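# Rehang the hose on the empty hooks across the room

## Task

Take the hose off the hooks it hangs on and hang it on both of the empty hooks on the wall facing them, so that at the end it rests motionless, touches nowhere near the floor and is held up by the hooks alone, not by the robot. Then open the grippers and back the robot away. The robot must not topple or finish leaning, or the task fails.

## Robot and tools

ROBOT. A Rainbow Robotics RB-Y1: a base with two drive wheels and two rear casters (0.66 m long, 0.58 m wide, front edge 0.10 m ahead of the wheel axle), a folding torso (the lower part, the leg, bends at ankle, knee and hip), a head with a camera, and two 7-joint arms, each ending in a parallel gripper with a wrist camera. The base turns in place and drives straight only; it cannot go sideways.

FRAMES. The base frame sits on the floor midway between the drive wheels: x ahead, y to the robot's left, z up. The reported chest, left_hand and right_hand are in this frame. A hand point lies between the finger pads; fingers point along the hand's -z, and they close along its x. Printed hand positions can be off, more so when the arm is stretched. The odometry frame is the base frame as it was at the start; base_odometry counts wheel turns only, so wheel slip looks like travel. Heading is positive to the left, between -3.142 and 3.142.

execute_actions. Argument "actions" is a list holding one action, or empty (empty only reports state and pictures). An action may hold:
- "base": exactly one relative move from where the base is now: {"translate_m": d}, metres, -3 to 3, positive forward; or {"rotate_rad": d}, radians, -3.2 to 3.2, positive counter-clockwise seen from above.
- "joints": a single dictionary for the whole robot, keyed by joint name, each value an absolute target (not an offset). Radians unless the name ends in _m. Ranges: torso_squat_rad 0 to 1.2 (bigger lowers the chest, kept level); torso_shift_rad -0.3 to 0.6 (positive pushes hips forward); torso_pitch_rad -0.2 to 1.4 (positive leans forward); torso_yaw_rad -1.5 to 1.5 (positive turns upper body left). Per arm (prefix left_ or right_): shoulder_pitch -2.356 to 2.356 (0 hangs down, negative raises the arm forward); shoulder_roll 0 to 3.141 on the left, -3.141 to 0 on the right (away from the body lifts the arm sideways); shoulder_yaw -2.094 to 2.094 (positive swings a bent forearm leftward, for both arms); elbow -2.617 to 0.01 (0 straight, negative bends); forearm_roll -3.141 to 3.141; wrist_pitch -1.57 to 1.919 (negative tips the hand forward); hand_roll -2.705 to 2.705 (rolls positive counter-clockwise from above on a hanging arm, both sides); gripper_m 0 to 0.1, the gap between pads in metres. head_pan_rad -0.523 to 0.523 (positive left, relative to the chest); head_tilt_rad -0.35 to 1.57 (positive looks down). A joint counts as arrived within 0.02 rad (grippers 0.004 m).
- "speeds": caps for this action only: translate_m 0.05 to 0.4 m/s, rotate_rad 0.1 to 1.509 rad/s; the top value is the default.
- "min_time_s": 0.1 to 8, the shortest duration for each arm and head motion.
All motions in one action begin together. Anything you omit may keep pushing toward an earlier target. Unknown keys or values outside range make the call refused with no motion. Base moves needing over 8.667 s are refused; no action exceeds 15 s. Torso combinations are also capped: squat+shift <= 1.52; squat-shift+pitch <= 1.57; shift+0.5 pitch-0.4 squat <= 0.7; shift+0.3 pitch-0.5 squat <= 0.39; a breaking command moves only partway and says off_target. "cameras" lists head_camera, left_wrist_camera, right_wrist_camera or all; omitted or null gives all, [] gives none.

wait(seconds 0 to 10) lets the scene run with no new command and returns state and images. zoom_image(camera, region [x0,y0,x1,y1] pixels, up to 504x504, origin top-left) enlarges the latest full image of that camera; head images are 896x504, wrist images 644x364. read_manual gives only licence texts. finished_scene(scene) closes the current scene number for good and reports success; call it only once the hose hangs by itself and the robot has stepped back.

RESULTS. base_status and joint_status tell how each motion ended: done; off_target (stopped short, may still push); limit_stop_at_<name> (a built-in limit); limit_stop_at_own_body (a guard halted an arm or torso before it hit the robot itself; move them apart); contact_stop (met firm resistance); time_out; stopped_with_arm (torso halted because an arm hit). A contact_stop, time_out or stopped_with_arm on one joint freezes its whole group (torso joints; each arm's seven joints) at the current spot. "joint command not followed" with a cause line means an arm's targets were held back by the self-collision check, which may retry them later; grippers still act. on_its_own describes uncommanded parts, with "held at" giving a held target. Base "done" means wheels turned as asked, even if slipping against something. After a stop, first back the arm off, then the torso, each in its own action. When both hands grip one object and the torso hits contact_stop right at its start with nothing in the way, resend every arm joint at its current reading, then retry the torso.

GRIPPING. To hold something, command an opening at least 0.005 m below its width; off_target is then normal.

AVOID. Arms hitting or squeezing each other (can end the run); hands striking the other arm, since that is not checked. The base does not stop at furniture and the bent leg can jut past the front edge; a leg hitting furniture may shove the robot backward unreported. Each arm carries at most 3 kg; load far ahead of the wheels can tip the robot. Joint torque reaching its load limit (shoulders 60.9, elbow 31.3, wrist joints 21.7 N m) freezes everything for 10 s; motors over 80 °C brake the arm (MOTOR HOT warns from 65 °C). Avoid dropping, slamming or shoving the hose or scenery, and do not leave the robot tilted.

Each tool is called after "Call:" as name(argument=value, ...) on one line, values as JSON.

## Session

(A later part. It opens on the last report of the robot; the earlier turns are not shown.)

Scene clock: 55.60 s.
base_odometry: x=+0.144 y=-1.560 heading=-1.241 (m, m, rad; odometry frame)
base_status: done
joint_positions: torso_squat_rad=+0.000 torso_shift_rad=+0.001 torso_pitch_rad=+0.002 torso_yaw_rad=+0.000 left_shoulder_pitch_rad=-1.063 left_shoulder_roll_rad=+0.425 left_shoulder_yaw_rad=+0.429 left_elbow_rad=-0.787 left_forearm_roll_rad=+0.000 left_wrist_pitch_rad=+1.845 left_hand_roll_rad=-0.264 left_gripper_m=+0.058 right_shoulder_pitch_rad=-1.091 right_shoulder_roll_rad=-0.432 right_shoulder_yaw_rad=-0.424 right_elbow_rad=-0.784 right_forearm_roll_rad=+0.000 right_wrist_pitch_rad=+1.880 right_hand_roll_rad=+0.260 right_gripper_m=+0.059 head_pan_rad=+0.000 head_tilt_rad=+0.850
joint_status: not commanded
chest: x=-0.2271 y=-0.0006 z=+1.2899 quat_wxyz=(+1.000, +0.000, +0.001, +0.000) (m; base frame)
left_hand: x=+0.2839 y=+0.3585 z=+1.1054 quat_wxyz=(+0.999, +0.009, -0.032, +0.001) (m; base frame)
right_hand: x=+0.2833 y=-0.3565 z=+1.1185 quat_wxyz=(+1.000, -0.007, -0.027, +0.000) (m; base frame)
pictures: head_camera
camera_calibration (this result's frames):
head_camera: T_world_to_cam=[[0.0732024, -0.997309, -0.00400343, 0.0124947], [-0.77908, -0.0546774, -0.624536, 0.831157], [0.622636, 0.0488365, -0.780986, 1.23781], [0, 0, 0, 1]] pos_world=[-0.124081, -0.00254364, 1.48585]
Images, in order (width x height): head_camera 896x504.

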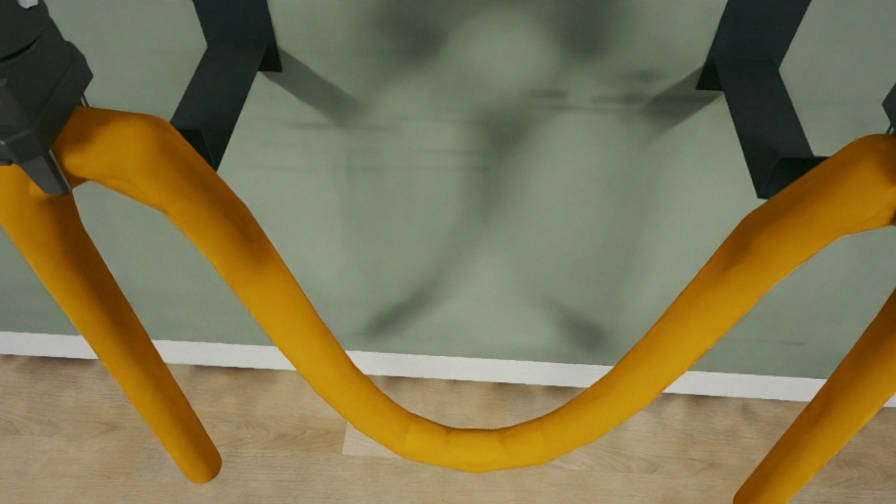

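Call:
execute_actions(actions=[{"base": {"translate_m": -2.2}, "joints": {"head_tilt_rad": 0.45}}], cameras=[])

Call:
execute_actions(actions=[{"base": {"rotate_rad": 3.105}, "speeds": {"rotate_rad": 1.0}}], cameras=["head_camera"])

Scene clock: 63.13 s.
base_odometry: x=-0.569 y=+0.521 heading=-1.241 (m, m, rad; odometry frame)
base_status: done
joint_positions: torso_squat_rad=+0.000 torso_shift_rad=+0.001 torso_pitch_rad=+0.002 torso_yaw_rad=+0.000 left_shoulder_pitch_rad=-1.063 left_shoulder_roll_rad=+0.425 left_shoulder_yaw_rad=+0.429 left_elbow_rad=-0.787 left_forearm_roll_rad=+0.000 left_wrist_pitch_rad=+1.845 left_hand_roll_rad=-0.264 left_gripper_m=+0.058 right_shoulder_pitch_rad=-1.091 right_shoulder_roll_rad=-0.432 right_shoulder_yaw_rad=-0.424 right_elbow_rad=-0.784 right_forearm_roll_rad=+0.000 right_wrist_pitch_rad=+1.880 right_hand_roll_rad=+0.260 right_gripper_m=+0.059 head_pan_rad=+0.000 head_tilt_rad=+0.450
joint_status: all done
chest: x=-0.2271 y=-0.0006 z=+1.2899 quat_wxyz=(+1.000, +0.000, +0.001, +0.000) (m; base frame)
left_hand: x=+0.2839 y=+0.3584 z=+1.1054 quat_wxyz=(+0.999, +0.009, -0.032, +0.001) (m; base frame)
right_hand: x=+0.2832 y=-0.3565 z=+1.1185 quat_wxyz=(+1.000, -0.007, -0.027, +0.000) (m; base frame)
pictures: none
No camera images: the call's "cameras" was empty. Leave "cameras" out to get every camera's image.

Scene clock: 68.57 s.
base_odometry: x=-0.569 y=+0.521 heading=+1.864 (m, m, rad; odometry frame)
base_status: done
joint_positions: torso_squat_rad=+0.000 torso_shift_rad=+0.001 torso_pitch_rad=+0.002 torso_yaw_rad=+0.000 left_shoulder_pitch_rad=-1.063 left_shoulder_roll_rad=+0.425 left_shoulder_yaw_rad=+0.429 left_elbow_rad=-0.787 left_forearm_roll_rad=+0.000 left_wrist_pitch_rad=+1.845 left_hand_roll_rad=-0.264 left_gripper_m=+0.058 right_shoulder_pitch_rad=-1.091 right_shoulder_roll_rad=-0.432 right_shoulder_yaw_rad=-0.424 right_elbow_rad=-0.784 right_forearm_roll_rad=+0.000 right_wrist_pitch_rad=+1.880 right_hand_roll_rad=+0.260 right_gripper_m=+0.059 head_pan_rad=+0.000 head_tilt_rad=+0.450
joint_status: not commanded
chest: x=-0.2271 y=-0.0005 z=+1.2899 quat_wxyz=(+1.000, +0.000, +0.001, +0.000) (m; base frame)
left_hand: x=+0.2839 y=+0.3584 z=+1.1053 quat_wxyz=(+0.999, +0.009, -0.032, +0.001) (m; base frame)
right_hand: x=+0.2832 y=-0.3565 z=+1.1185 quat_wxyz=(+1.000, -0.007, -0.027, +0.000) (m; base frame)
pictures: head_camera
camera_calibration (this result's frames):
head_camera: T_world_to_cam=[[0.0688125, -0.997322, 0.0247687, -0.0312078], [-0.47444, -0.0545552, -0.878596, 1.27205], [0.877594, 0.0487071, -0.476924, 0.836968], [0, 0, 0, 1]] pos_world=[-0.128857, -0.00249333, 1.51756]
Images, in order (width x height): head_camera 896x504.

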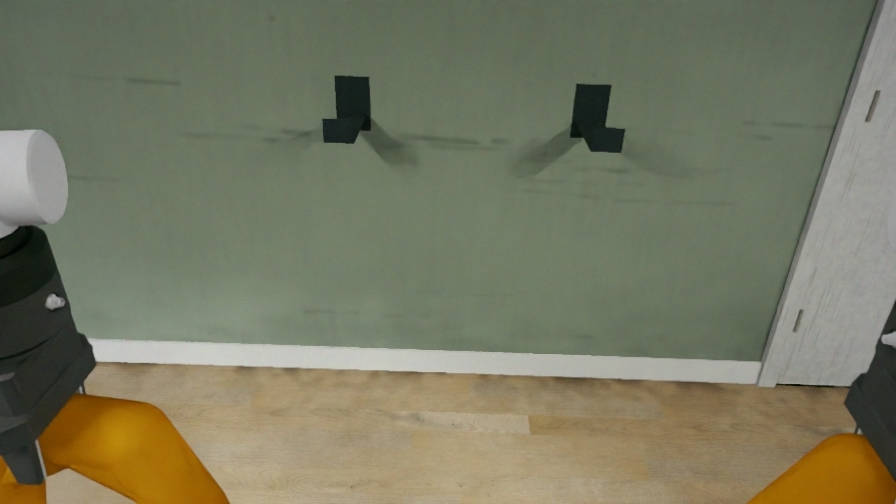

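Call:
zoom_image(camera="head_camera", region=[300, 60, 640, 170])

Call:
zoom_image(camera="head_camera", region=[90, 330, 430, 400])

Call:
zoom_image(camera="head_camera", region=[430, 330, 770, 400])

Region (300, 60, 640, 170) of head_camera's 896x504 image, scaled by 1.482, with more detail than that image has; it fills the top 163 rows of this view, and the rest is white.

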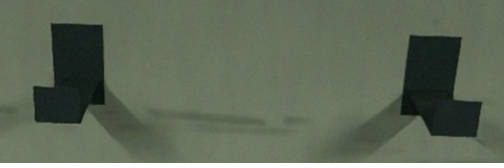

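Region (90, 330, 430, 400) of head_camera's 896x504 image, scaled by 1.482, with more detail than that image has; it fills the top 104 rows of this view, and the rest is white.

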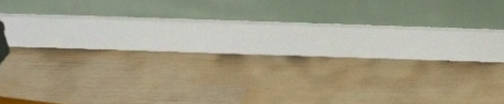

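Region (430, 330, 770, 400) of head_camera's 896x504 image, scaled by 1.482, with more detail than that image has; it fills the top 104 rows of this view, and the rest is white.

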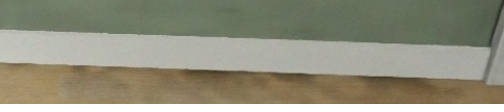

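Call:
execute_actions(actions=[{"base": {"translate_m": 0.84}, "joints": {"left_shoulder_pitch_rad": -1.037, "left_shoulder_roll_rad": 0.48, "left_shoulder_yaw_rad": 0.461, "left_hand_roll_rad": -0.333, "right_shoulder_pitch_rad": -1.064, "right_shoulder_roll_rad": -0.489, "right_shoulder_yaw_rad": -0.4555, "right_hand_roll_rad": 0.329, "head_tilt_rad": 0.6}, "min_time_s": 2}], cameras=[])

Call:
execute_actions(actions=[{"base": {"rotate_rad": 0.043}}], cameras=["head_camera"])

Scene clock: 74.47 s.
base_odometry: x=-0.812 y=+1.325 heading=+1.864 (m, m, rad; odometry frame)
base_status: done
joint_positions: torso_squat_rad=+0.000 torso_shift_rad=+0.001 torso_pitch_rad=+0.002 torso_yaw_rad=+0.000 left_shoulder_pitch_rad=-1.036 left_shoulder_roll_rad=+0.479 left_shoulder_yaw_rad=+0.461 left_elbow_rad=-0.787 left_forearm_roll_rad=+0.000 left_wrist_pitch_rad=+1.845 left_hand_roll_rad=-0.333 left_gripper_m=+0.058 right_shoulder_pitch_rad=-1.064 right_shoulder_roll_rad=-0.488 right_shoulder_yaw_rad=-0.455 right_elbow_rad=-0.784 right_forearm_roll_rad=+0.000 right_wrist_pitch_rad=+1.880 right_hand_roll_rad=+0.329 right_gripper_m=+0.059 head_pan_rad=+0.000 head_tilt_rad=+0.600
joint_status: all done
chest: x=-0.2270 y=-0.0005 z=+1.2899 quat_wxyz=(+1.000, +0.000, +0.001, +0.000) (m; base frame)
left_hand: x=+0.2733 y=+0.3924 z=+1.1049 quat_wxyz=(+0.999, +0.011, -0.031, +0.000) (m; base frame)
right_hand: x=+0.2728 y=-0.3909 z=+1.1184 quat_wxyz=(+1.000, -0.009, -0.027, +0.000) (m; base frame)
pictures: none
No camera images: the call's "cameras" was empty. Leave "cameras" out to get every camera's image.

Scene clock: 75.40 s.
base_odometry: x=-0.812 y=+1.326 heading=+1.906 (m, m, rad; odometry frame)
base_status: done
joint_positions: torso_squat_rad=+0.000 torso_shift_rad=+0.001 torso_pitch_rad=+0.002 torso_yaw_rad=+0.000 left_shoulder_pitch_rad=-1.036 left_shoulder_roll_rad=+0.479 left_shoulder_yaw_rad=+0.461 left_elbow_rad=-0.787 left_forearm_roll_rad=+0.000 left_wrist_pitch_rad=+1.845 left_hand_roll_rad=-0.333 left_gripper_m=+0.058 right_shoulder_pitch_rad=-1.064 right_shoulder_roll_rad=-0.488 right_shoulder_yaw_rad=-0.455 right_elbow_rad=-0.784 right_forearm_roll_rad=+0.000 right_wrist_pitch_rad=+1.880 right_hand_roll_rad=+0.329 right_gripper_m=+0.059 head_pan_rad=+0.000 head_tilt_rad=+0.600
joint_status: not commanded
chest: x=-0.2270 y=-0.0005 z=+1.2899 quat_wxyz=(+1.000, +0.000, +0.001, +0.000) (m; base frame)
left_hand: x=+0.2733 y=+0.3924 z=+1.1049 quat_wxyz=(+0.999, +0.011, -0.031, +0.000) (m; base frame)
right_hand: x=+0.2728 y=-0.3910 z=+1.1184 quat_wxyz=(+1.000, -0.009, -0.027, +0.000) (m; base frame)
pictures: head_camera
camera_calibration (this result's frames):
head_camera: T_world_to_cam=[[0.0717898, -0.997318, 0.0142298, -0.0149097], [-0.600451, -0.0546052, -0.797795, 1.12593], [0.796432, 0.0487292, -0.602761, 1.00775], [0, 0, 0, 1]] pos_world=[-0.125469, -0.00249495, 1.50591]
Images, in order (width x height): head_camera 896x504.

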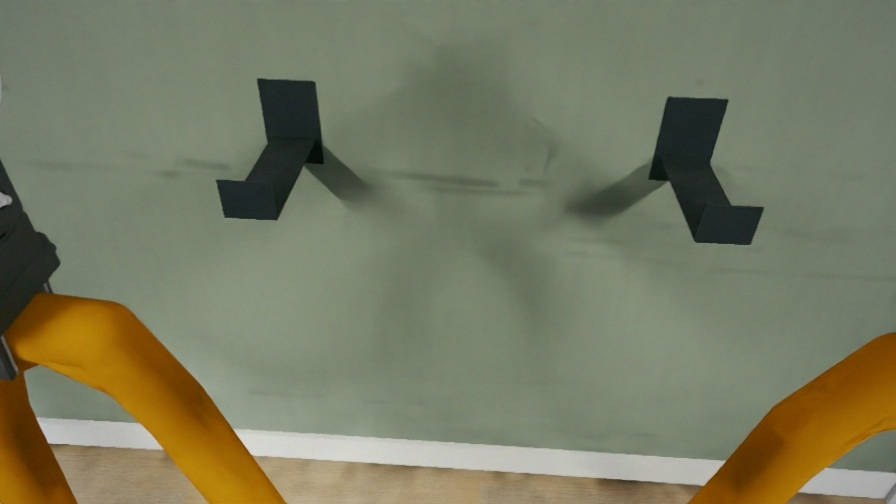

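Call:
zoom_image(camera="head_camera", region=[200, 70, 360, 230])

Call:
zoom_image(camera="head_camera", region=[630, 90, 790, 250])

Region (200, 70, 360, 230) of head_camera's 896x504 image, scaled by 3.150, with more detail than that image has.

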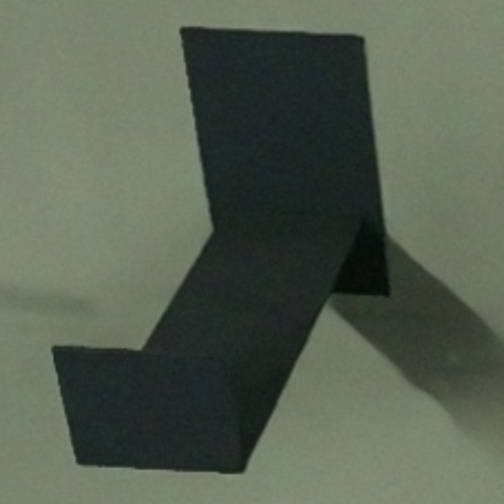

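Region (630, 90, 790, 250) of head_camera's 896x504 image, scaled by 3.150, with more detail than that image has.

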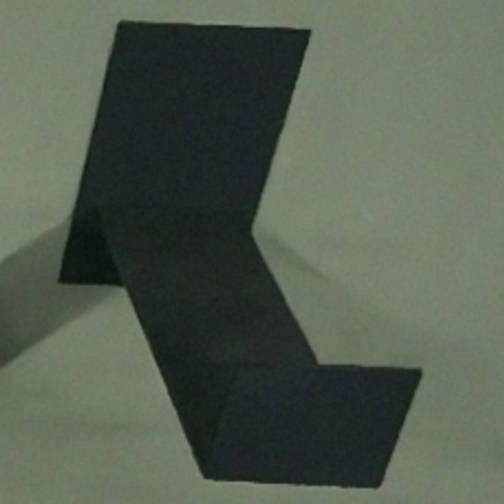

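Call:
execute_actions(actions=[{"base": {"translate_m": 0.28}, "joints": {"right_shoulder_pitch_rad": -1.047, "right_shoulder_roll_rad": -0.522, "right_shoulder_yaw_rad": -0.474, "right_hand_roll_rad": 0.369, "head_tilt_rad": 0.8, "head_pan_rad": -0.45}, "min_time_s": 1.5}], cameras=["head_camera"])

Call:
execute_actions(actions=[{"joints": {"head_pan_rad": 0.45}}], cameras=["head_camera"])

Scene clock: 79.40 s.
base_odometry: x=-0.904 y=+1.590 heading=+1.906 (m, m, rad; odometry frame)
base_status: done
joint_positions: torso_squat_rad=+0.000 torso_shift_rad=+0.001 torso_pitch_rad=+0.002 torso_yaw_rad=+0.000 left_shoulder_pitch_rad=-1.036 left_shoulder_roll_rad=+0.479 left_shoulder_yaw_rad=+0.461 left_elbow_rad=-0.787 left_forearm_roll_rad=+0.000 left_wrist_pitch_rad=+1.845 left_hand_roll_rad=-0.333 left_gripper_m=+0.058 right_shoulder_pitch_rad=-1.047 right_shoulder_roll_rad=-0.521 right_shoulder_yaw_rad=-0.474 right_elbow_rad=-0.784 right_forearm_roll_rad=+0.000 right_wrist_pitch_rad=+1.880 right_hand_roll_rad=+0.369 right_gripper_m=+0.059 head_pan_rad=-0.450 head_tilt_rad=+0.800
joint_status: all done
chest: x=-0.2270 y=-0.0005 z=+1.2899 quat_wxyz=(+1.000, +0.000, +0.001, +0.000) (m; base frame)
left_hand: x=+0.2733 y=+0.3925 z=+1.1050 quat_wxyz=(+0.999, +0.011, -0.031, +0.000) (m; base frame)
right_hand: x=+0.2655 y=-0.4110 z=+1.1183 quat_wxyz=(+1.000, -0.010, -0.026, +0.000) (m; base frame)
pictures: head_camera
camera_calibration (this result's frames):
head_camera: T_world_to_cam=[[-0.368144, -0.929769, 0.000611588, -0.0845933], [-0.696508, 0.275348, -0.662616, 0.905063], [0.615911, -0.244364, -0.748959, 1.18847], [0, 0, 0, 1]] pos_world=[-0.132753, -0.0374395, 1.48988]
Images, in order (width x height): head_camera 896x504.

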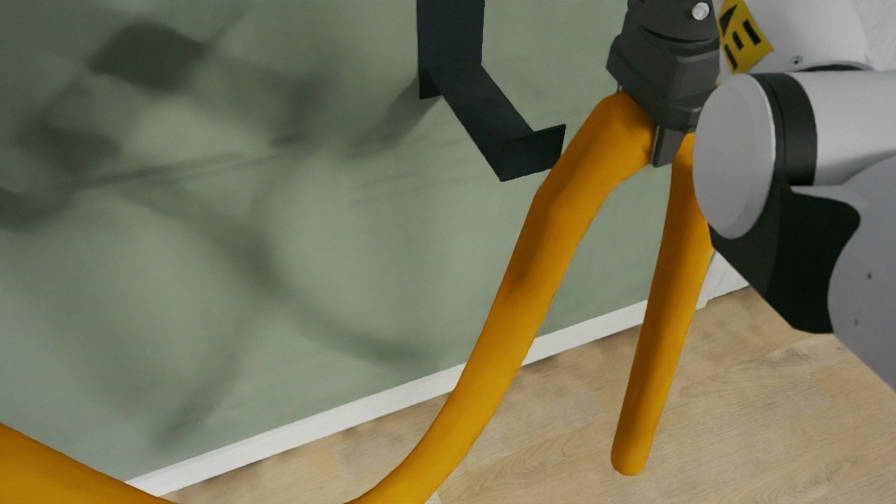

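Scene clock: 80.67 s.
base_odometry: x=-0.904 y=+1.590 heading=+1.906 (m, m, rad; odometry frame)
base_status: not commanded
joint_positions: torso_squat_rad=+0.000 torso_shift_rad=+0.001 torso_pitch_rad=+0.002 torso_yaw_rad=+0.000 left_shoulder_pitch_rad=-1.036 left_shoulder_roll_rad=+0.479 left_shoulder_yaw_rad=+0.461 left_elbow_rad=-0.787 left_forearm_roll_rad=+0.000 left_wrist_pitch_rad=+1.845 left_hand_roll_rad=-0.333 left_gripper_m=+0.058 right_shoulder_pitch_rad=-1.047 right_shoulder_roll_rad=-0.521 right_shoulder_yaw_rad=-0.474 right_elbow_rad=-0.784 right_forearm_roll_rad=+0.000 right_wrist_pitch_rad=+1.880 right_hand_roll_rad=+0.369 right_gripper_m=+0.059 head_pan_rad=+0.450 head_tilt_rad=+0.800
joint_status: all done
chest: x=-0.2270 y=-0.0005 z=+1.2899 quat_wxyz=(+1.000, +0.000, +0.001, +0.000) (m; base frame)
left_hand: x=+0.2733 y=+0.3925 z=+1.1050 quat_wxyz=(+0.999, +0.011, -0.031, +0.000) (m; base frame)
right_hand: x=+0.2654 y=-0.4110 z=+1.1183 quat_wxyz=(+1.000, -0.010, -0.026, +0.000) (m; base frame)
pictures: head_camera
camera_calibration (this result's frames):
head_camera: T_world_to_cam=[[0.499355, -0.866397, -0.00107524, 0.0954653], [-0.649036, -0.373254, -0.662898, 0.914797], [0.573932, 0.331719, -0.748709, 1.17987], [0, 0, 0, 1]] pos_world=[-0.131097, 0.0327785, 1.4899]
Images, in order (width x height): head_camera 896x504.

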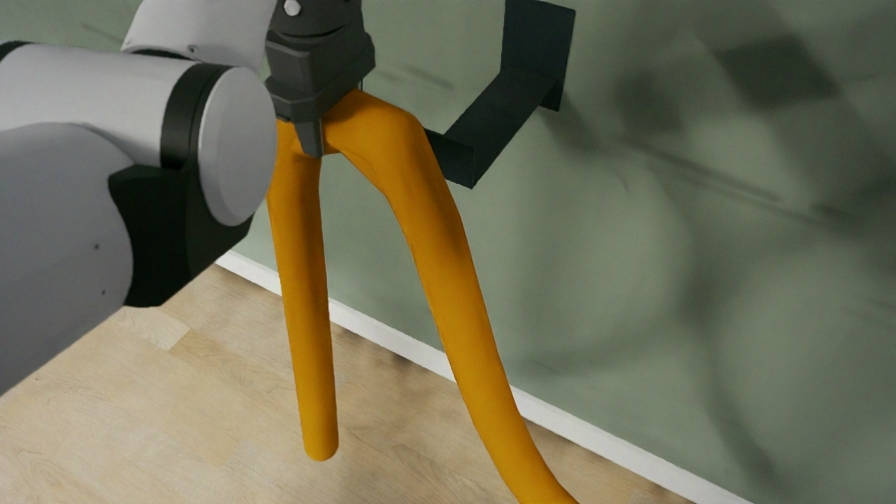

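Call:
zoom_image(camera="head_camera", region=[240, 60, 580, 340])

Region (240, 60, 580, 340) of head_camera's 896x504 image, scaled by 1.482, with more detail than that image has; it fills the top 415 rows of this view, and the rest is white.

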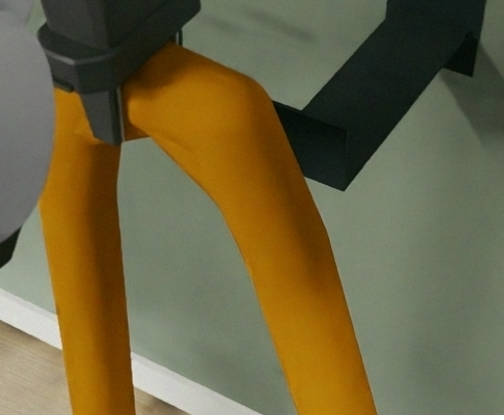

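Call:
execute_actions(actions=[{"joints": {"torso_pitch_rad": -0.1, "left_shoulder_pitch_rad": -1.07, "left_shoulder_roll_rad": 0.411, "left_shoulder_yaw_rad": 0.421, "left_hand_roll_rad": -0.248, "right_shoulder_pitch_rad": -1.101, "right_shoulder_roll_rad": -0.409, "right_shoulder_yaw_rad": -0.413, "right_hand_roll_rad": 0.233, "head_tilt_rad": 0.9}, "min_time_s": 1.2}], cameras=["head_camera"])

Call:
execute_actions(actions=[{"joints": {"head_pan_rad": -0.45}}], cameras=["head_camera"])

Scene clock: 87.47 s.
base_odometry: x=-0.904 y=+1.590 heading=+1.906 (m, m, rad; odometry frame)
base_status: not commanded
joint_positions: torso_squat_rad=+0.000 torso_shift_rad=+0.000 torso_pitch_rad=-0.100 torso_yaw_rad=+0.000 left_shoulder_pitch_rad=-1.069 left_shoulder_roll_rad=+0.411 left_shoulder_yaw_rad=+0.421 left_elbow_rad=-0.787 left_forearm_roll_rad=+0.000 left_wrist_pitch_rad=+1.845 left_hand_roll_rad=-0.248 left_gripper_m=+0.058 right_shoulder_pitch_rad=-1.100 right_shoulder_roll_rad=-0.409 right_shoulder_yaw_rad=-0.413 right_elbow_rad=-0.784 right_forearm_roll_rad=+0.000 right_wrist_pitch_rad=+1.880 right_hand_roll_rad=+0.233 right_gripper_m=+0.059 head_pan_rad=+0.450 head_tilt_rad=+0.900
joint_status: all done
chest: x=-0.2584 y=-0.0005 z=+1.2884 quat_wxyz=(+0.999, +0.000, -0.050, +0.000) (m; base frame)
left_hand: x=+0.2708 y=+0.3498 z=+1.1565 quat_wxyz=(+0.997, +0.009, -0.083, +0.001) (m; base frame)
right_hand: x=+0.2699 y=-0.3426 z=+1.1695 quat_wxyz=(+0.997, -0.006, -0.078, -0.001) (m; base frame)
pictures: head_camera
camera_calibration (this result's frames):
head_camera: T_world_to_cam=[[0.497249, -0.866575, 0.0423157, 0.0561775], [-0.642242, -0.40044, -0.653584, 0.868801], [0.583325, 0.297817, -0.75567, 1.22216], [0, 0, 0, 1]] pos_world=[-0.182869, 0.0326047, 1.48901]
Images, in order (width x height): head_camera 896x504.

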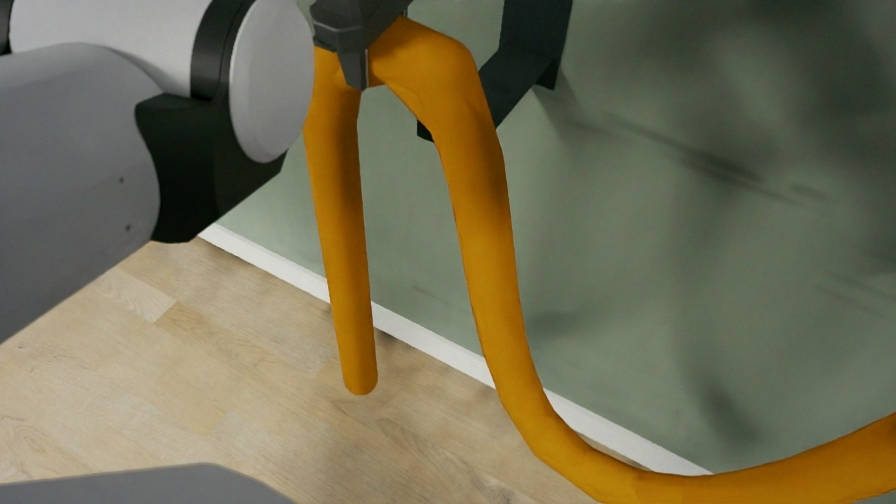

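Scene clock: 88.73 s.
base_odometry: x=-0.904 y=+1.590 heading=+1.906 (m, m, rad; odometry frame)
base_status: not commanded
joint_positions: torso_squat_rad=+0.000 torso_shift_rad=+0.000 torso_pitch_rad=-0.100 torso_yaw_rad=+0.000 left_shoulder_pitch_rad=-1.069 left_shoulder_roll_rad=+0.411 left_shoulder_yaw_rad=+0.421 left_elbow_rad=-0.787 left_forearm_roll_rad=+0.000 left_wrist_pitch_rad=+1.845 left_hand_roll_rad=-0.248 left_gripper_m=+0.058 right_shoulder_pitch_rad=-1.100 right_shoulder_roll_rad=-0.409 right_shoulder_yaw_rad=-0.413 right_elbow_rad=-0.784 right_forearm_roll_rad=+0.000 right_wrist_pitch_rad=+1.880 right_hand_roll_rad=+0.233 right_gripper_m=+0.059 head_pan_rad=-0.450 head_tilt_rad=+0.900
joint_status: all done
chest: x=-0.2584 y=-0.0005 z=+1.2884 quat_wxyz=(+0.999, +0.000, -0.050, +0.000) (m; base frame)
left_hand: x=+0.2708 y=+0.3498 z=+1.1565 quat_wxyz=(+0.997, +0.009, -0.083, +0.001) (m; base frame)
right_hand: x=+0.2699 y=-0.3426 z=+1.1695 quat_wxyz=(+0.997, -0.006, -0.078, -0.001) (m; base frame)
pictures: head_camera
camera_calibration (this result's frames):
head_camera: T_world_to_cam=[[-0.365963, -0.929587, -0.0440431, -0.036603], [-0.689441, 0.302602, -0.658106, 0.863861], [0.625094, -0.210477, -0.751636, 1.22655], [0, 0, 0, 1]] pos_world=[-0.184525, -0.0372702, 1.48882]
Images, in order (width x height): head_camera 896x504.

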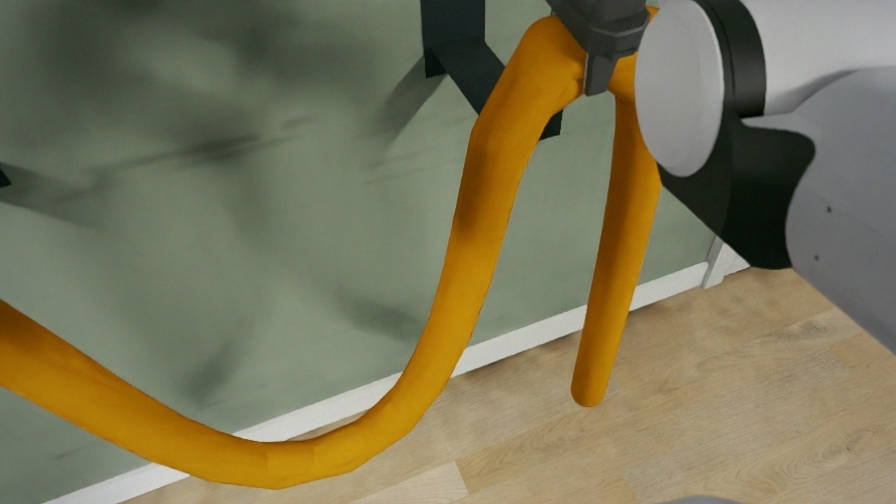

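Call:
execute_actions(actions=[{"base": {"translate_m": 0.205}, "speeds": {"translate_m": 0.1}, "joints": {"left_shoulder_pitch_rad": -1.061, "left_shoulder_roll_rad": 0.43, "left_shoulder_yaw_rad": 0.432, "left_hand_roll_rad": -0.272, "right_shoulder_pitch_rad": -1.091, "right_shoulder_roll_rad": -0.432, "right_shoulder_yaw_rad": -0.4245, "right_hand_roll_rad": 0.26, "head_pan_rad": 0.0}, "min_time_s": 0.7}])

Scene clock: 93.10 s.
base_odometry: x=-0.972 y=+1.784 heading=+1.906 (m, m, rad; odometry frame)
base_status: done
joint_positions: torso_squat_rad=+0.000 torso_shift_rad=+0.001 torso_pitch_rad=-0.099 torso_yaw_rad=+0.000 left_shoulder_pitch_rad=-1.060 left_shoulder_roll_rad=+0.429 left_shoulder_yaw_rad=+0.432 left_elbow_rad=-0.787 left_forearm_roll_rad=+0.000 left_wrist_pitch_rad=+1.845 left_hand_roll_rad=-0.272 left_gripper_m=+0.058 right_shoulder_pitch_rad=-1.091 right_shoulder_roll_rad=-0.431 right_shoulder_yaw_rad=-0.424 right_elbow_rad=-0.784 right_forearm_roll_rad=+0.000 right_wrist_pitch_rad=+1.880 right_hand_roll_rad=+0.260 right_gripper_m=+0.059 head_pan_rad=+0.000 head_tilt_rad=+0.900
joint_status: all done
chest: x=-0.2583 y=-0.0005 z=+1.2884 quat_wxyz=(+0.999, +0.000, -0.050, +0.000) (m; base frame)
left_hand: x=+0.2678 y=+0.3613 z=+1.1559 quat_wxyz=(+0.997, +0.009, -0.082, +0.000) (m; base frame)
right_hand: x=+0.2668 y=-0.3561 z=+1.1694 quat_wxyz=(+0.997, -0.007, -0.078, +0.000) (m; base frame)
pictures: head_camera, left_wrist_camera, right_wrist_camera
camera_calibration (this result's frames):
head_camera: T_world_to_cam=[[0.0727548, -0.99735, -0.000200528, 0.0105454], [-0.746073, -0.0542912, -0.663647, 0.857556], [0.661878, 0.0484331, -0.748045, 1.23064], [0, 0, 0, 1]] pos_world=[-0.175503, -0.00252877, 1.48969]
left_wrist_camera: T_world_to_cam=[[0.989024, -0.0233583, 0.145896, -0.420412], [-0.109565, -0.778419, 0.618109, -0.372205], [0.0991304, -0.62731, -0.772435, 1.1758], [0, 0, 0, 1]] pos_world=[0.258459, 0.438042, 1.19963]
right_wrist_camera: T_world_to_cam=[[-0.994455, 0.00305129, -0.10512, 0.381247], [-0.0621993, 0.788939, 0.611315, -0.379085], [0.0847988, 0.614464, -0.784374, 1.1978], [0, 0, 0, 1]] pos_world=[0.253982, -0.438092, 1.21134]
Images, in order (width x height): head_camera 896x504, left_wrist_camera 644x364, right_wrist_camera 644x364.

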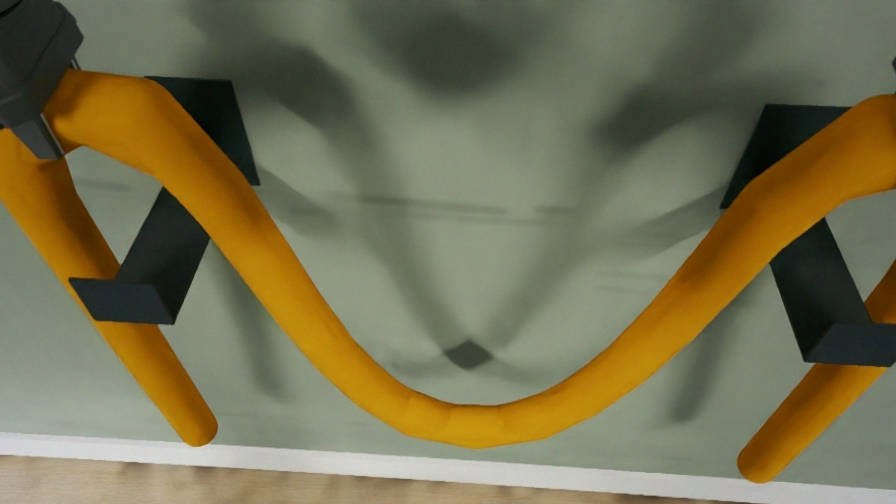

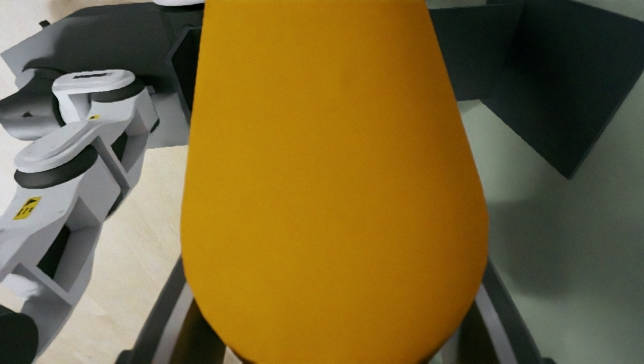

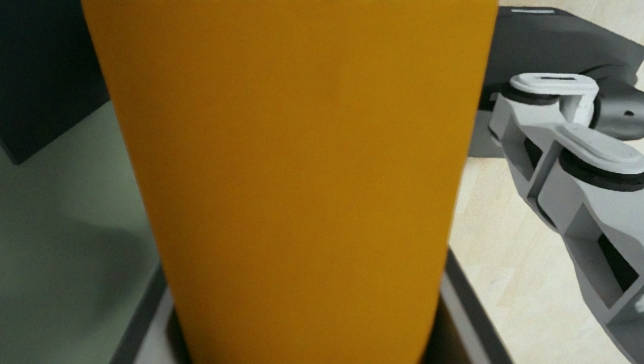

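Call:
execute_actions(actions=[{"joints": {"torso_pitch_rad": 0.0, "torso_squat_rad": 0.56, "head_tilt_rad": 0.8}}])

Scene clock: 95.93 s.
base_odometry: x=-0.972 y=+1.784 heading=+1.906 (m, m, rad; odometry frame)
base_status: not commanded
joint_positions: torso_squat_rad=+0.560 torso_shift_rad=+0.000 torso_pitch_rad=+0.000 torso_yaw_rad=+0.000 left_shoulder_pitch_rad=-1.061 left_shoulder_roll_rad=+0.429 left_shoulder_yaw_rad=+0.432 left_elbow_rad=-0.787 left_forearm_roll_rad=+0.000 left_wrist_pitch_rad=+1.845 left_hand_roll_rad=-0.272 left_gripper_m=+0.058 right_shoulder_pitch_rad=-1.091 right_shoulder_roll_rad=-0.432 right_shoulder_yaw_rad=-0.424 right_elbow_rad=-0.784 right_forearm_roll_rad=+0.000 right_wrist_pitch_rad=+1.880 right_hand_roll_rad=+0.260 right_gripper_m=+0.059 head_pan_rad=+0.000 head_tilt_rad=+0.800
joint_status: all done
chest: x=-0.2278 y=-0.0005 z=+1.1830 quat_wxyz=(+1.000, +0.000, +0.000, +0.000) (m; base frame)
left_hand: x=+0.2829 y=+0.3612 z=+0.9994 quat_wxyz=(+0.999, +0.009, -0.033, -0.001) (m; base frame)
right_hand: x=+0.2828 y=-0.3566 z=+1.0127 quat_wxyz=(+1.000, -0.008, -0.028, +0.000) (m; base frame)
pictures: head_camera, left_wrist_camera, right_wrist_camera
camera_calibration (this result's frames):
head_camera: T_world_to_cam=[[0.0727308, -0.997352, -0.00015521, 0.00683551], [-0.745728, -0.0542781, -0.664036, 0.825064], [0.662269, 0.0484116, -0.747701, 1.11713], [0, 0, 0, 1]] pos_world=[-0.125066, -0.00248193, 1.38315]
left_wrist_camera: T_world_to_cam=[[0.99856, -0.023625, 0.0481634, -0.317371], [-0.0486105, -0.778231, 0.626094, -0.299215], [0.0226908, -0.627534, -0.778259, 1.08089], [0, 0, 0, 1]] pos_world=[0.277842, 0.437942, 1.04384]
right_wrist_camera: T_world_to_cam=[[-0.999973, 0.00386992, -0.00627851, 0.282503], [-0.000799729, 0.789368, 0.613919, -0.301765], [0.00733187, 0.613908, -0.789344, 1.10057], [0, 0, 0, 1]] pos_world=[0.274185, -0.438539, 1.05576]
Images, in order (width x height): head_camera 896x504, left_wrist_camera 644x364, right_wrist_camera 644x364.

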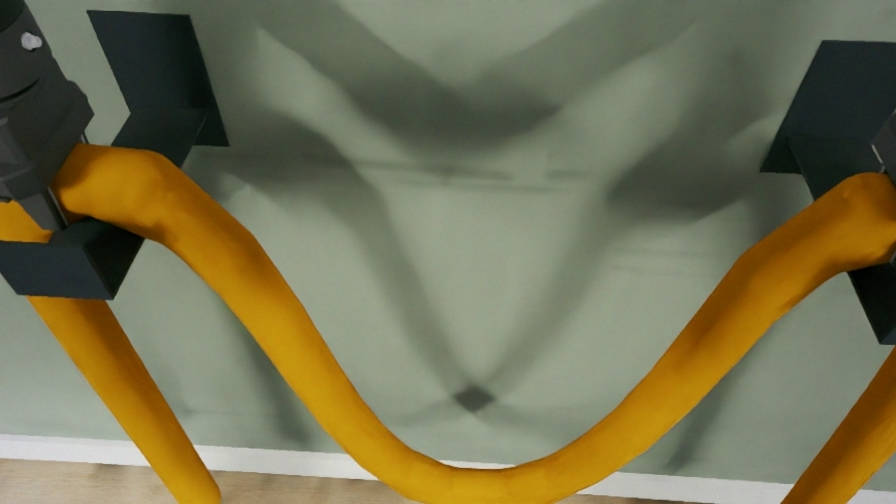

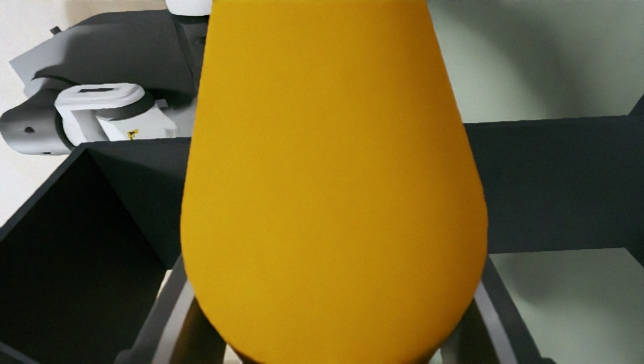

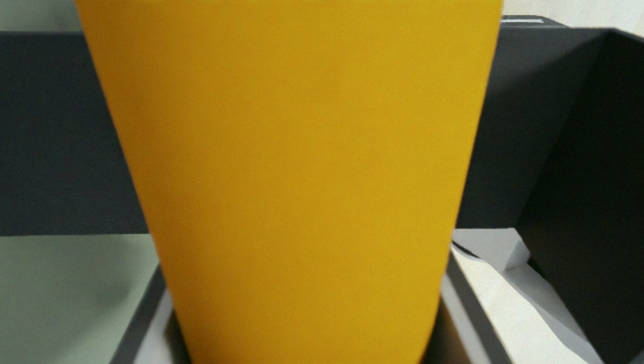

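Call:
execute_actions(actions=[{"joints": {"torso_squat_rad": 0.588}}], cameras=[])

Call:
execute_actions(actions=[{"joints": {"left_gripper_m": 0.09, "right_gripper_m": 0.09}}], cameras=[])

Call:
execute_actions(actions=[{"joints": {"torso_squat_rad": 0.2}}], cameras=["head_camera"])

Scene clock: 97.47 s.
base_odometry: x=-0.972 y=+1.784 heading=+1.906 (m, m, rad; odometry frame)
base_status: not commanded
joint_positions: torso_squat_rad=+0.588 torso_shift_rad=+0.000 torso_pitch_rad=-0.001 torso_yaw_rad=+0.000 left_shoulder_pitch_rad=-1.062 left_shoulder_roll_rad=+0.430 left_shoulder_yaw_rad=+0.432 left_elbow_rad=-0.788 left_forearm_roll_rad=+0.000 left_wrist_pitch_rad=+1.845 left_hand_roll_rad=-0.272 left_gripper_m=+0.058 right_shoulder_pitch_rad=-1.092 right_shoulder_roll_rad=-0.433 right_shoulder_yaw_rad=-0.424 right_elbow_rad=-0.785 right_forearm_roll_rad=+0.000 right_wrist_pitch_rad=+1.880 right_hand_roll_rad=+0.260 right_gripper_m=+0.059 head_pan_rad=+0.000 head_tilt_rad=+0.800
joint_status: all done
chest: x=-0.2282 y=-0.0005 z=+1.1723 quat_wxyz=(+1.000, +0.000, +0.000, +0.000) (m; base frame)
left_hand: x=+0.2831 y=+0.3615 z=+0.9903 quat_wxyz=(+0.999, +0.009, -0.035, +0.000) (m; base frame)
right_hand: x=+0.2829 y=-0.3568 z=+1.0033 quat_wxyz=(+1.000, -0.008, -0.030, +0.000) (m; base frame)
pictures: none
No camera images: the call's "cameras" was empty. Leave "cameras" out to get every camera's image.

Scene clock: 98.47 s.
base_odometry: x=-0.972 y=+1.784 heading=+1.906 (m, m, rad; odometry frame)
base_status: not commanded
joint_positions: torso_squat_rad=+0.588 torso_shift_rad=+0.000 torso_pitch_rad=+0.000 torso_yaw_rad=+0.000 left_shoulder_pitch_rad=-1.061 left_shoulder_roll_rad=+0.430 left_shoulder_yaw_rad=+0.432 left_elbow_rad=-0.787 left_forearm_roll_rad=+0.000 left_wrist_pitch_rad=+1.845 left_hand_roll_rad=-0.272 left_gripper_m=+0.090 right_shoulder_pitch_rad=-1.092 right_shoulder_roll_rad=-0.433 right_shoulder_yaw_rad=-0.424 right_elbow_rad=-0.784 right_forearm_roll_rad=+0.000 right_wrist_pitch_rad=+1.880 right_hand_roll_rad=+0.260 right_gripper_m=+0.090 head_pan_rad=+0.000 head_tilt_rad=+0.800
joint_status: all done
chest: x=-0.2279 y=-0.0005 z=+1.1724 quat_wxyz=(+1.000, +0.000, +0.000, +0.000) (m; base frame)
left_hand: x=+0.2829 y=+0.3617 z=+0.9894 quat_wxyz=(+0.999, +0.009, -0.034, +0.000) (m; base frame)
right_hand: x=+0.2831 y=-0.3567 z=+1.0029 quat_wxyz=(+1.000, -0.008, -0.029, +0.000) (m; base frame)
pictures: none
No camera images: the call's "cameras" was empty. Leave "cameras" out to get every camera's image.

Scene clock: 100.53 s.
base_odometry: x=-0.972 y=+1.784 heading=+1.906 (m, m, rad; odometry frame)
base_status: not commanded
joint_positions: torso_squat_rad=+0.200 torso_shift_rad=+0.000 torso_pitch_rad=+0.000 torso_yaw_rad=+0.000 left_shoulder_pitch_rad=-1.061 left_shoulder_roll_rad=+0.430 left_shoulder_yaw_rad=+0.432 left_elbow_rad=-0.787 left_forearm_roll_rad=+0.000 left_wrist_pitch_rad=+1.845 left_hand_roll_rad=-0.272 left_gripper_m=+0.090 right_shoulder_pitch_rad=-1.091 right_shoulder_roll_rad=-0.432 right_shoulder_yaw_rad=-0.424 right_elbow_rad=-0.784 right_forearm_roll_rad=+0.000 right_wrist_pitch_rad=+1.880 right_hand_roll_rad=+0.260 right_gripper_m=+0.090 head_pan_rad=+0.000 head_tilt_rad=+0.800
joint_status: all done
chest: x=-0.2277 y=-0.0006 z=+1.2760 quat_wxyz=(+1.000, +0.000, +0.000, +0.000) (m; base frame)
left_hand: x=+0.2829 y=+0.3617 z=+1.0926 quat_wxyz=(+0.999, +0.009, -0.033, +0.000) (m; base frame)
right_hand: x=+0.2832 y=-0.3567 z=+1.1062 quat_wxyz=(+1.000, -0.008, -0.029, +0.000) (m; base frame)
pictures: head_camera
camera_calibration (this result's frames):
head_camera: T_world_to_cam=[[0.072737, -0.997351, -0.00016222, 0.00679225], [-0.745793, -0.0542828, -0.663963, 0.886736], [0.662195, 0.0484156, -0.747766, 1.18666], [0, 0, 0, 1]] pos_world=[-0.124973, -0.00254407, 1.4761]
Images, in order (width x height): head_camera 896x504.

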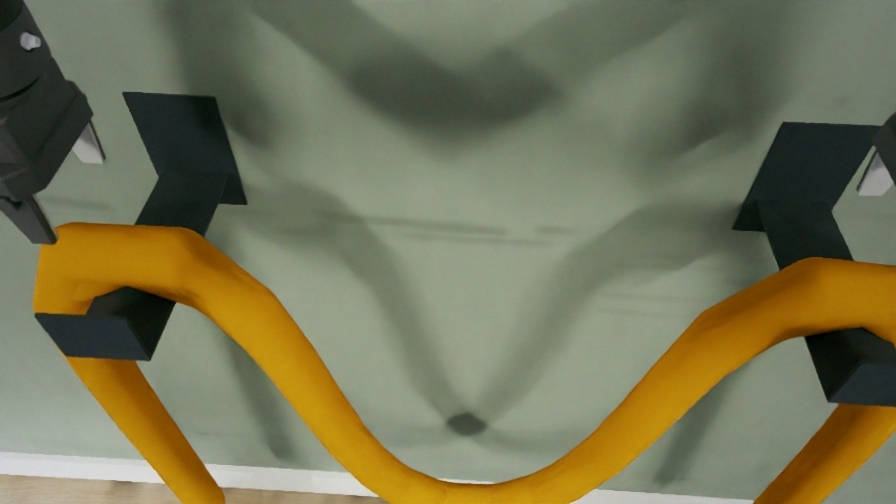

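The hose sits in both hooks. Back away.

Call:
execute_actions(actions=[{"base": {"translate_m": -0.6}, "joints": {"head_tilt_rad": 0.6}}], cameras=["head_camera"])

Scene clock: 103.57 s.
base_odometry: x=-0.774 y=+1.217 heading=+1.906 (m, m, rad; odometry frame)
base_status: done
joint_positions: torso_squat_rad=+0.200 torso_shift_rad=+0.000 torso_pitch_rad=+0.000 torso_yaw_rad=+0.000 left_shoulder_pitch_rad=-1.061 left_shoulder_roll_rad=+0.430 left_shoulder_yaw_rad=+0.432 left_elbow_rad=-0.787 left_forearm_roll_rad=+0.000 left_wrist_pitch_rad=+1.845 left_hand_roll_rad=-0.272 left_gripper_m=+0.090 right_shoulder_pitch_rad=-1.091 right_shoulder_roll_rad=-0.432 right_shoulder_yaw_rad=-0.424 right_elbow_rad=-0.784 right_forearm_roll_rad=+0.000 right_wrist_pitch_rad=+1.880 right_hand_roll_rad=+0.260 right_gripper_m=+0.090 head_pan_rad=+0.000 head_tilt_rad=+0.600
joint_status: all done
chest: x=-0.2278 y=-0.0006 z=+1.2760 quat_wxyz=(+1.000, +0.000, +0.000, +0.000) (m; base frame)
left_hand: x=+0.2828 y=+0.3617 z=+1.0927 quat_wxyz=(+0.999, +0.009, -0.033, +0.000) (m; base frame)
right_hand: x=+0.2831 y=-0.3567 z=+1.1062 quat_wxyz=(+1.000, -0.008, -0.029, +0.000) (m; base frame)
pictures: head_camera
camera_calibration (this result's frames):
head_camera: T_world_to_cam=[[0.0712508, -0.997355, 0.0143567, -0.014935], [-0.598874, -0.0542849, -0.799001, 1.11621], [0.797667, 0.0483316, -0.601158, 0.998232], [0, 0, 0, 1]] pos_world=[-0.126726, -0.0025485, 1.49216]
Images, in order (width x height): head_camera 896x504.

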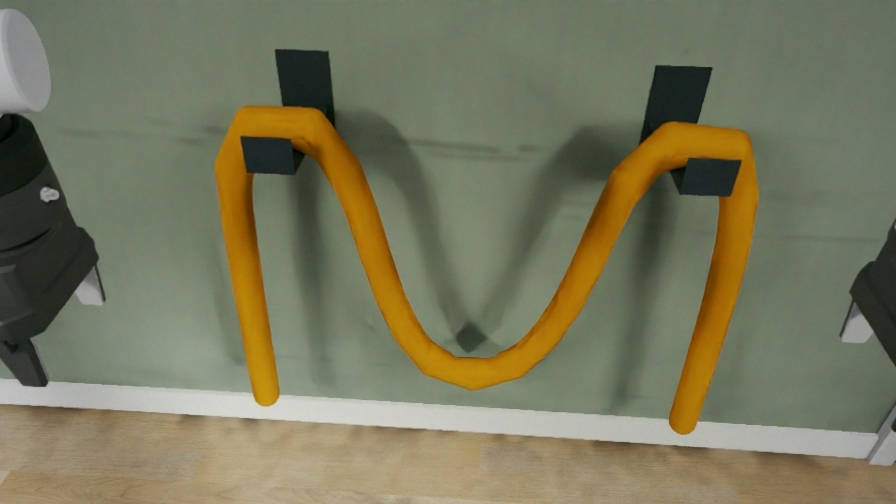

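Call:
wait(seconds=2)

Scene clock: 105.77 s.
base_odometry: x=-0.774 y=+1.217 heading=+1.906 (m, m, rad; odometry frame)
base_status: done
joint_positions: torso_squat_rad=+0.200 torso_shift_rad=+0.000 torso_pitch_rad=+0.000 torso_yaw_rad=+0.000 left_shoulder_pitch_rad=-1.061 left_shoulder_roll_rad=+0.430 left_shoulder_yaw_rad=+0.432 left_elbow_rad=-0.787 left_forearm_roll_rad=+0.000 left_wrist_pitch_rad=+1.845 left_hand_roll_rad=-0.272 left_gripper_m=+0.090 right_shoulder_pitch_rad=-1.091 right_shoulder_roll_rad=-0.432 right_shoulder_yaw_rad=-0.424 right_elbow_rad=-0.784 right_forearm_roll_rad=+0.000 right_wrist_pitch_rad=+1.880 right_hand_roll_rad=+0.260 right_gripper_m=+0.090 head_pan_rad=+0.000 head_tilt_rad=+0.600
joint_status: all done
chest: x=-0.2278 y=-0.0006 z=+1.2760 quat_wxyz=(+1.000, +0.000, +0.000, +0.000) (m; base frame)
left_hand: x=+0.2828 y=+0.3617 z=+1.0927 quat_wxyz=(+0.999, +0.009, -0.033, +0.000) (m; base frame)
right_hand: x=+0.2831 y=-0.3567 z=+1.1062 quat_wxyz=(+1.000, -0.008, -0.029, +0.000) (m; base frame)
wait: 2.00 s; at rest by 0.07 s
pictures: head_camera, left_wrist_camera, right_wrist_camera
camera_calibration (this result's frames):
head_camera: T_world_to_cam=[[0.071251, -0.997355, 0.0143563, -0.0149348], [-0.598879, -0.054285, -0.798997, 1.1162], [0.797664, 0.0483317, -0.601163, 0.998234], [0, 0, 0, 1]] pos_world=[-0.126719, -0.00254852, 1.49216]
left_wrist_camera: T_world_to_cam=[[0.998556, -0.0228532, 0.0486118, -0.322599], [-0.0482744, -0.778687, 0.625553, -0.356553], [0.0235575, -0.626997, -0.778666, 1.15376], [0, 0, 0, 1]] pos_world=[0.277741, 0.438386, 1.13712]
right_wrist_camera: T_world_to_cam=[[-0.999964, 0.00379093, -0.00754812, 0.284735], [-0.00164114, 0.789398, 0.613879, -0.358826], [0.00828565, 0.61387, -0.789364, 1.17416], [0, 0, 0, 1]] pos_world=[0.274407, -0.438606, 1.14927]
Images, in order (width x height): head_camera 896x504, left_wrist_camera 644x364, right_wrist_camera 644x364.

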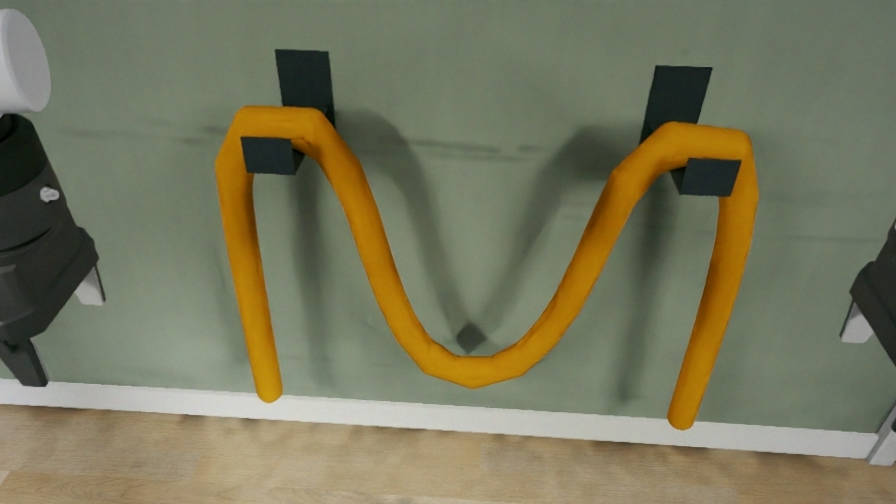

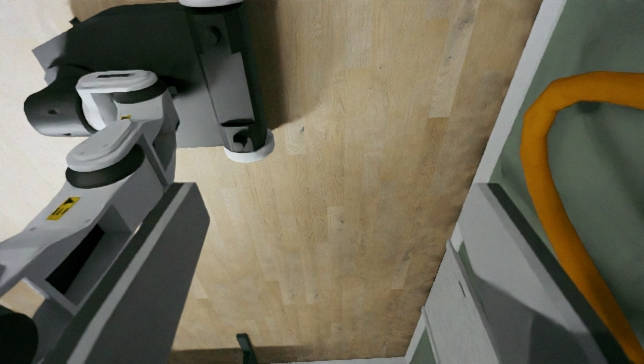

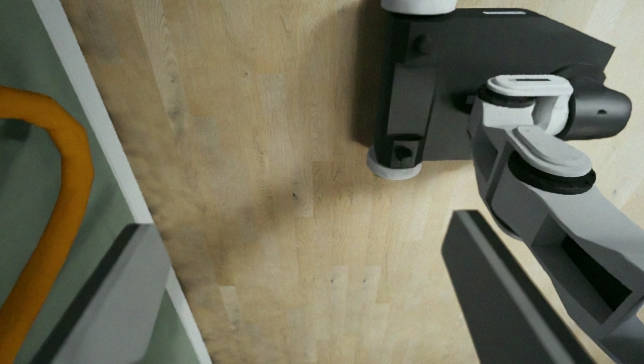

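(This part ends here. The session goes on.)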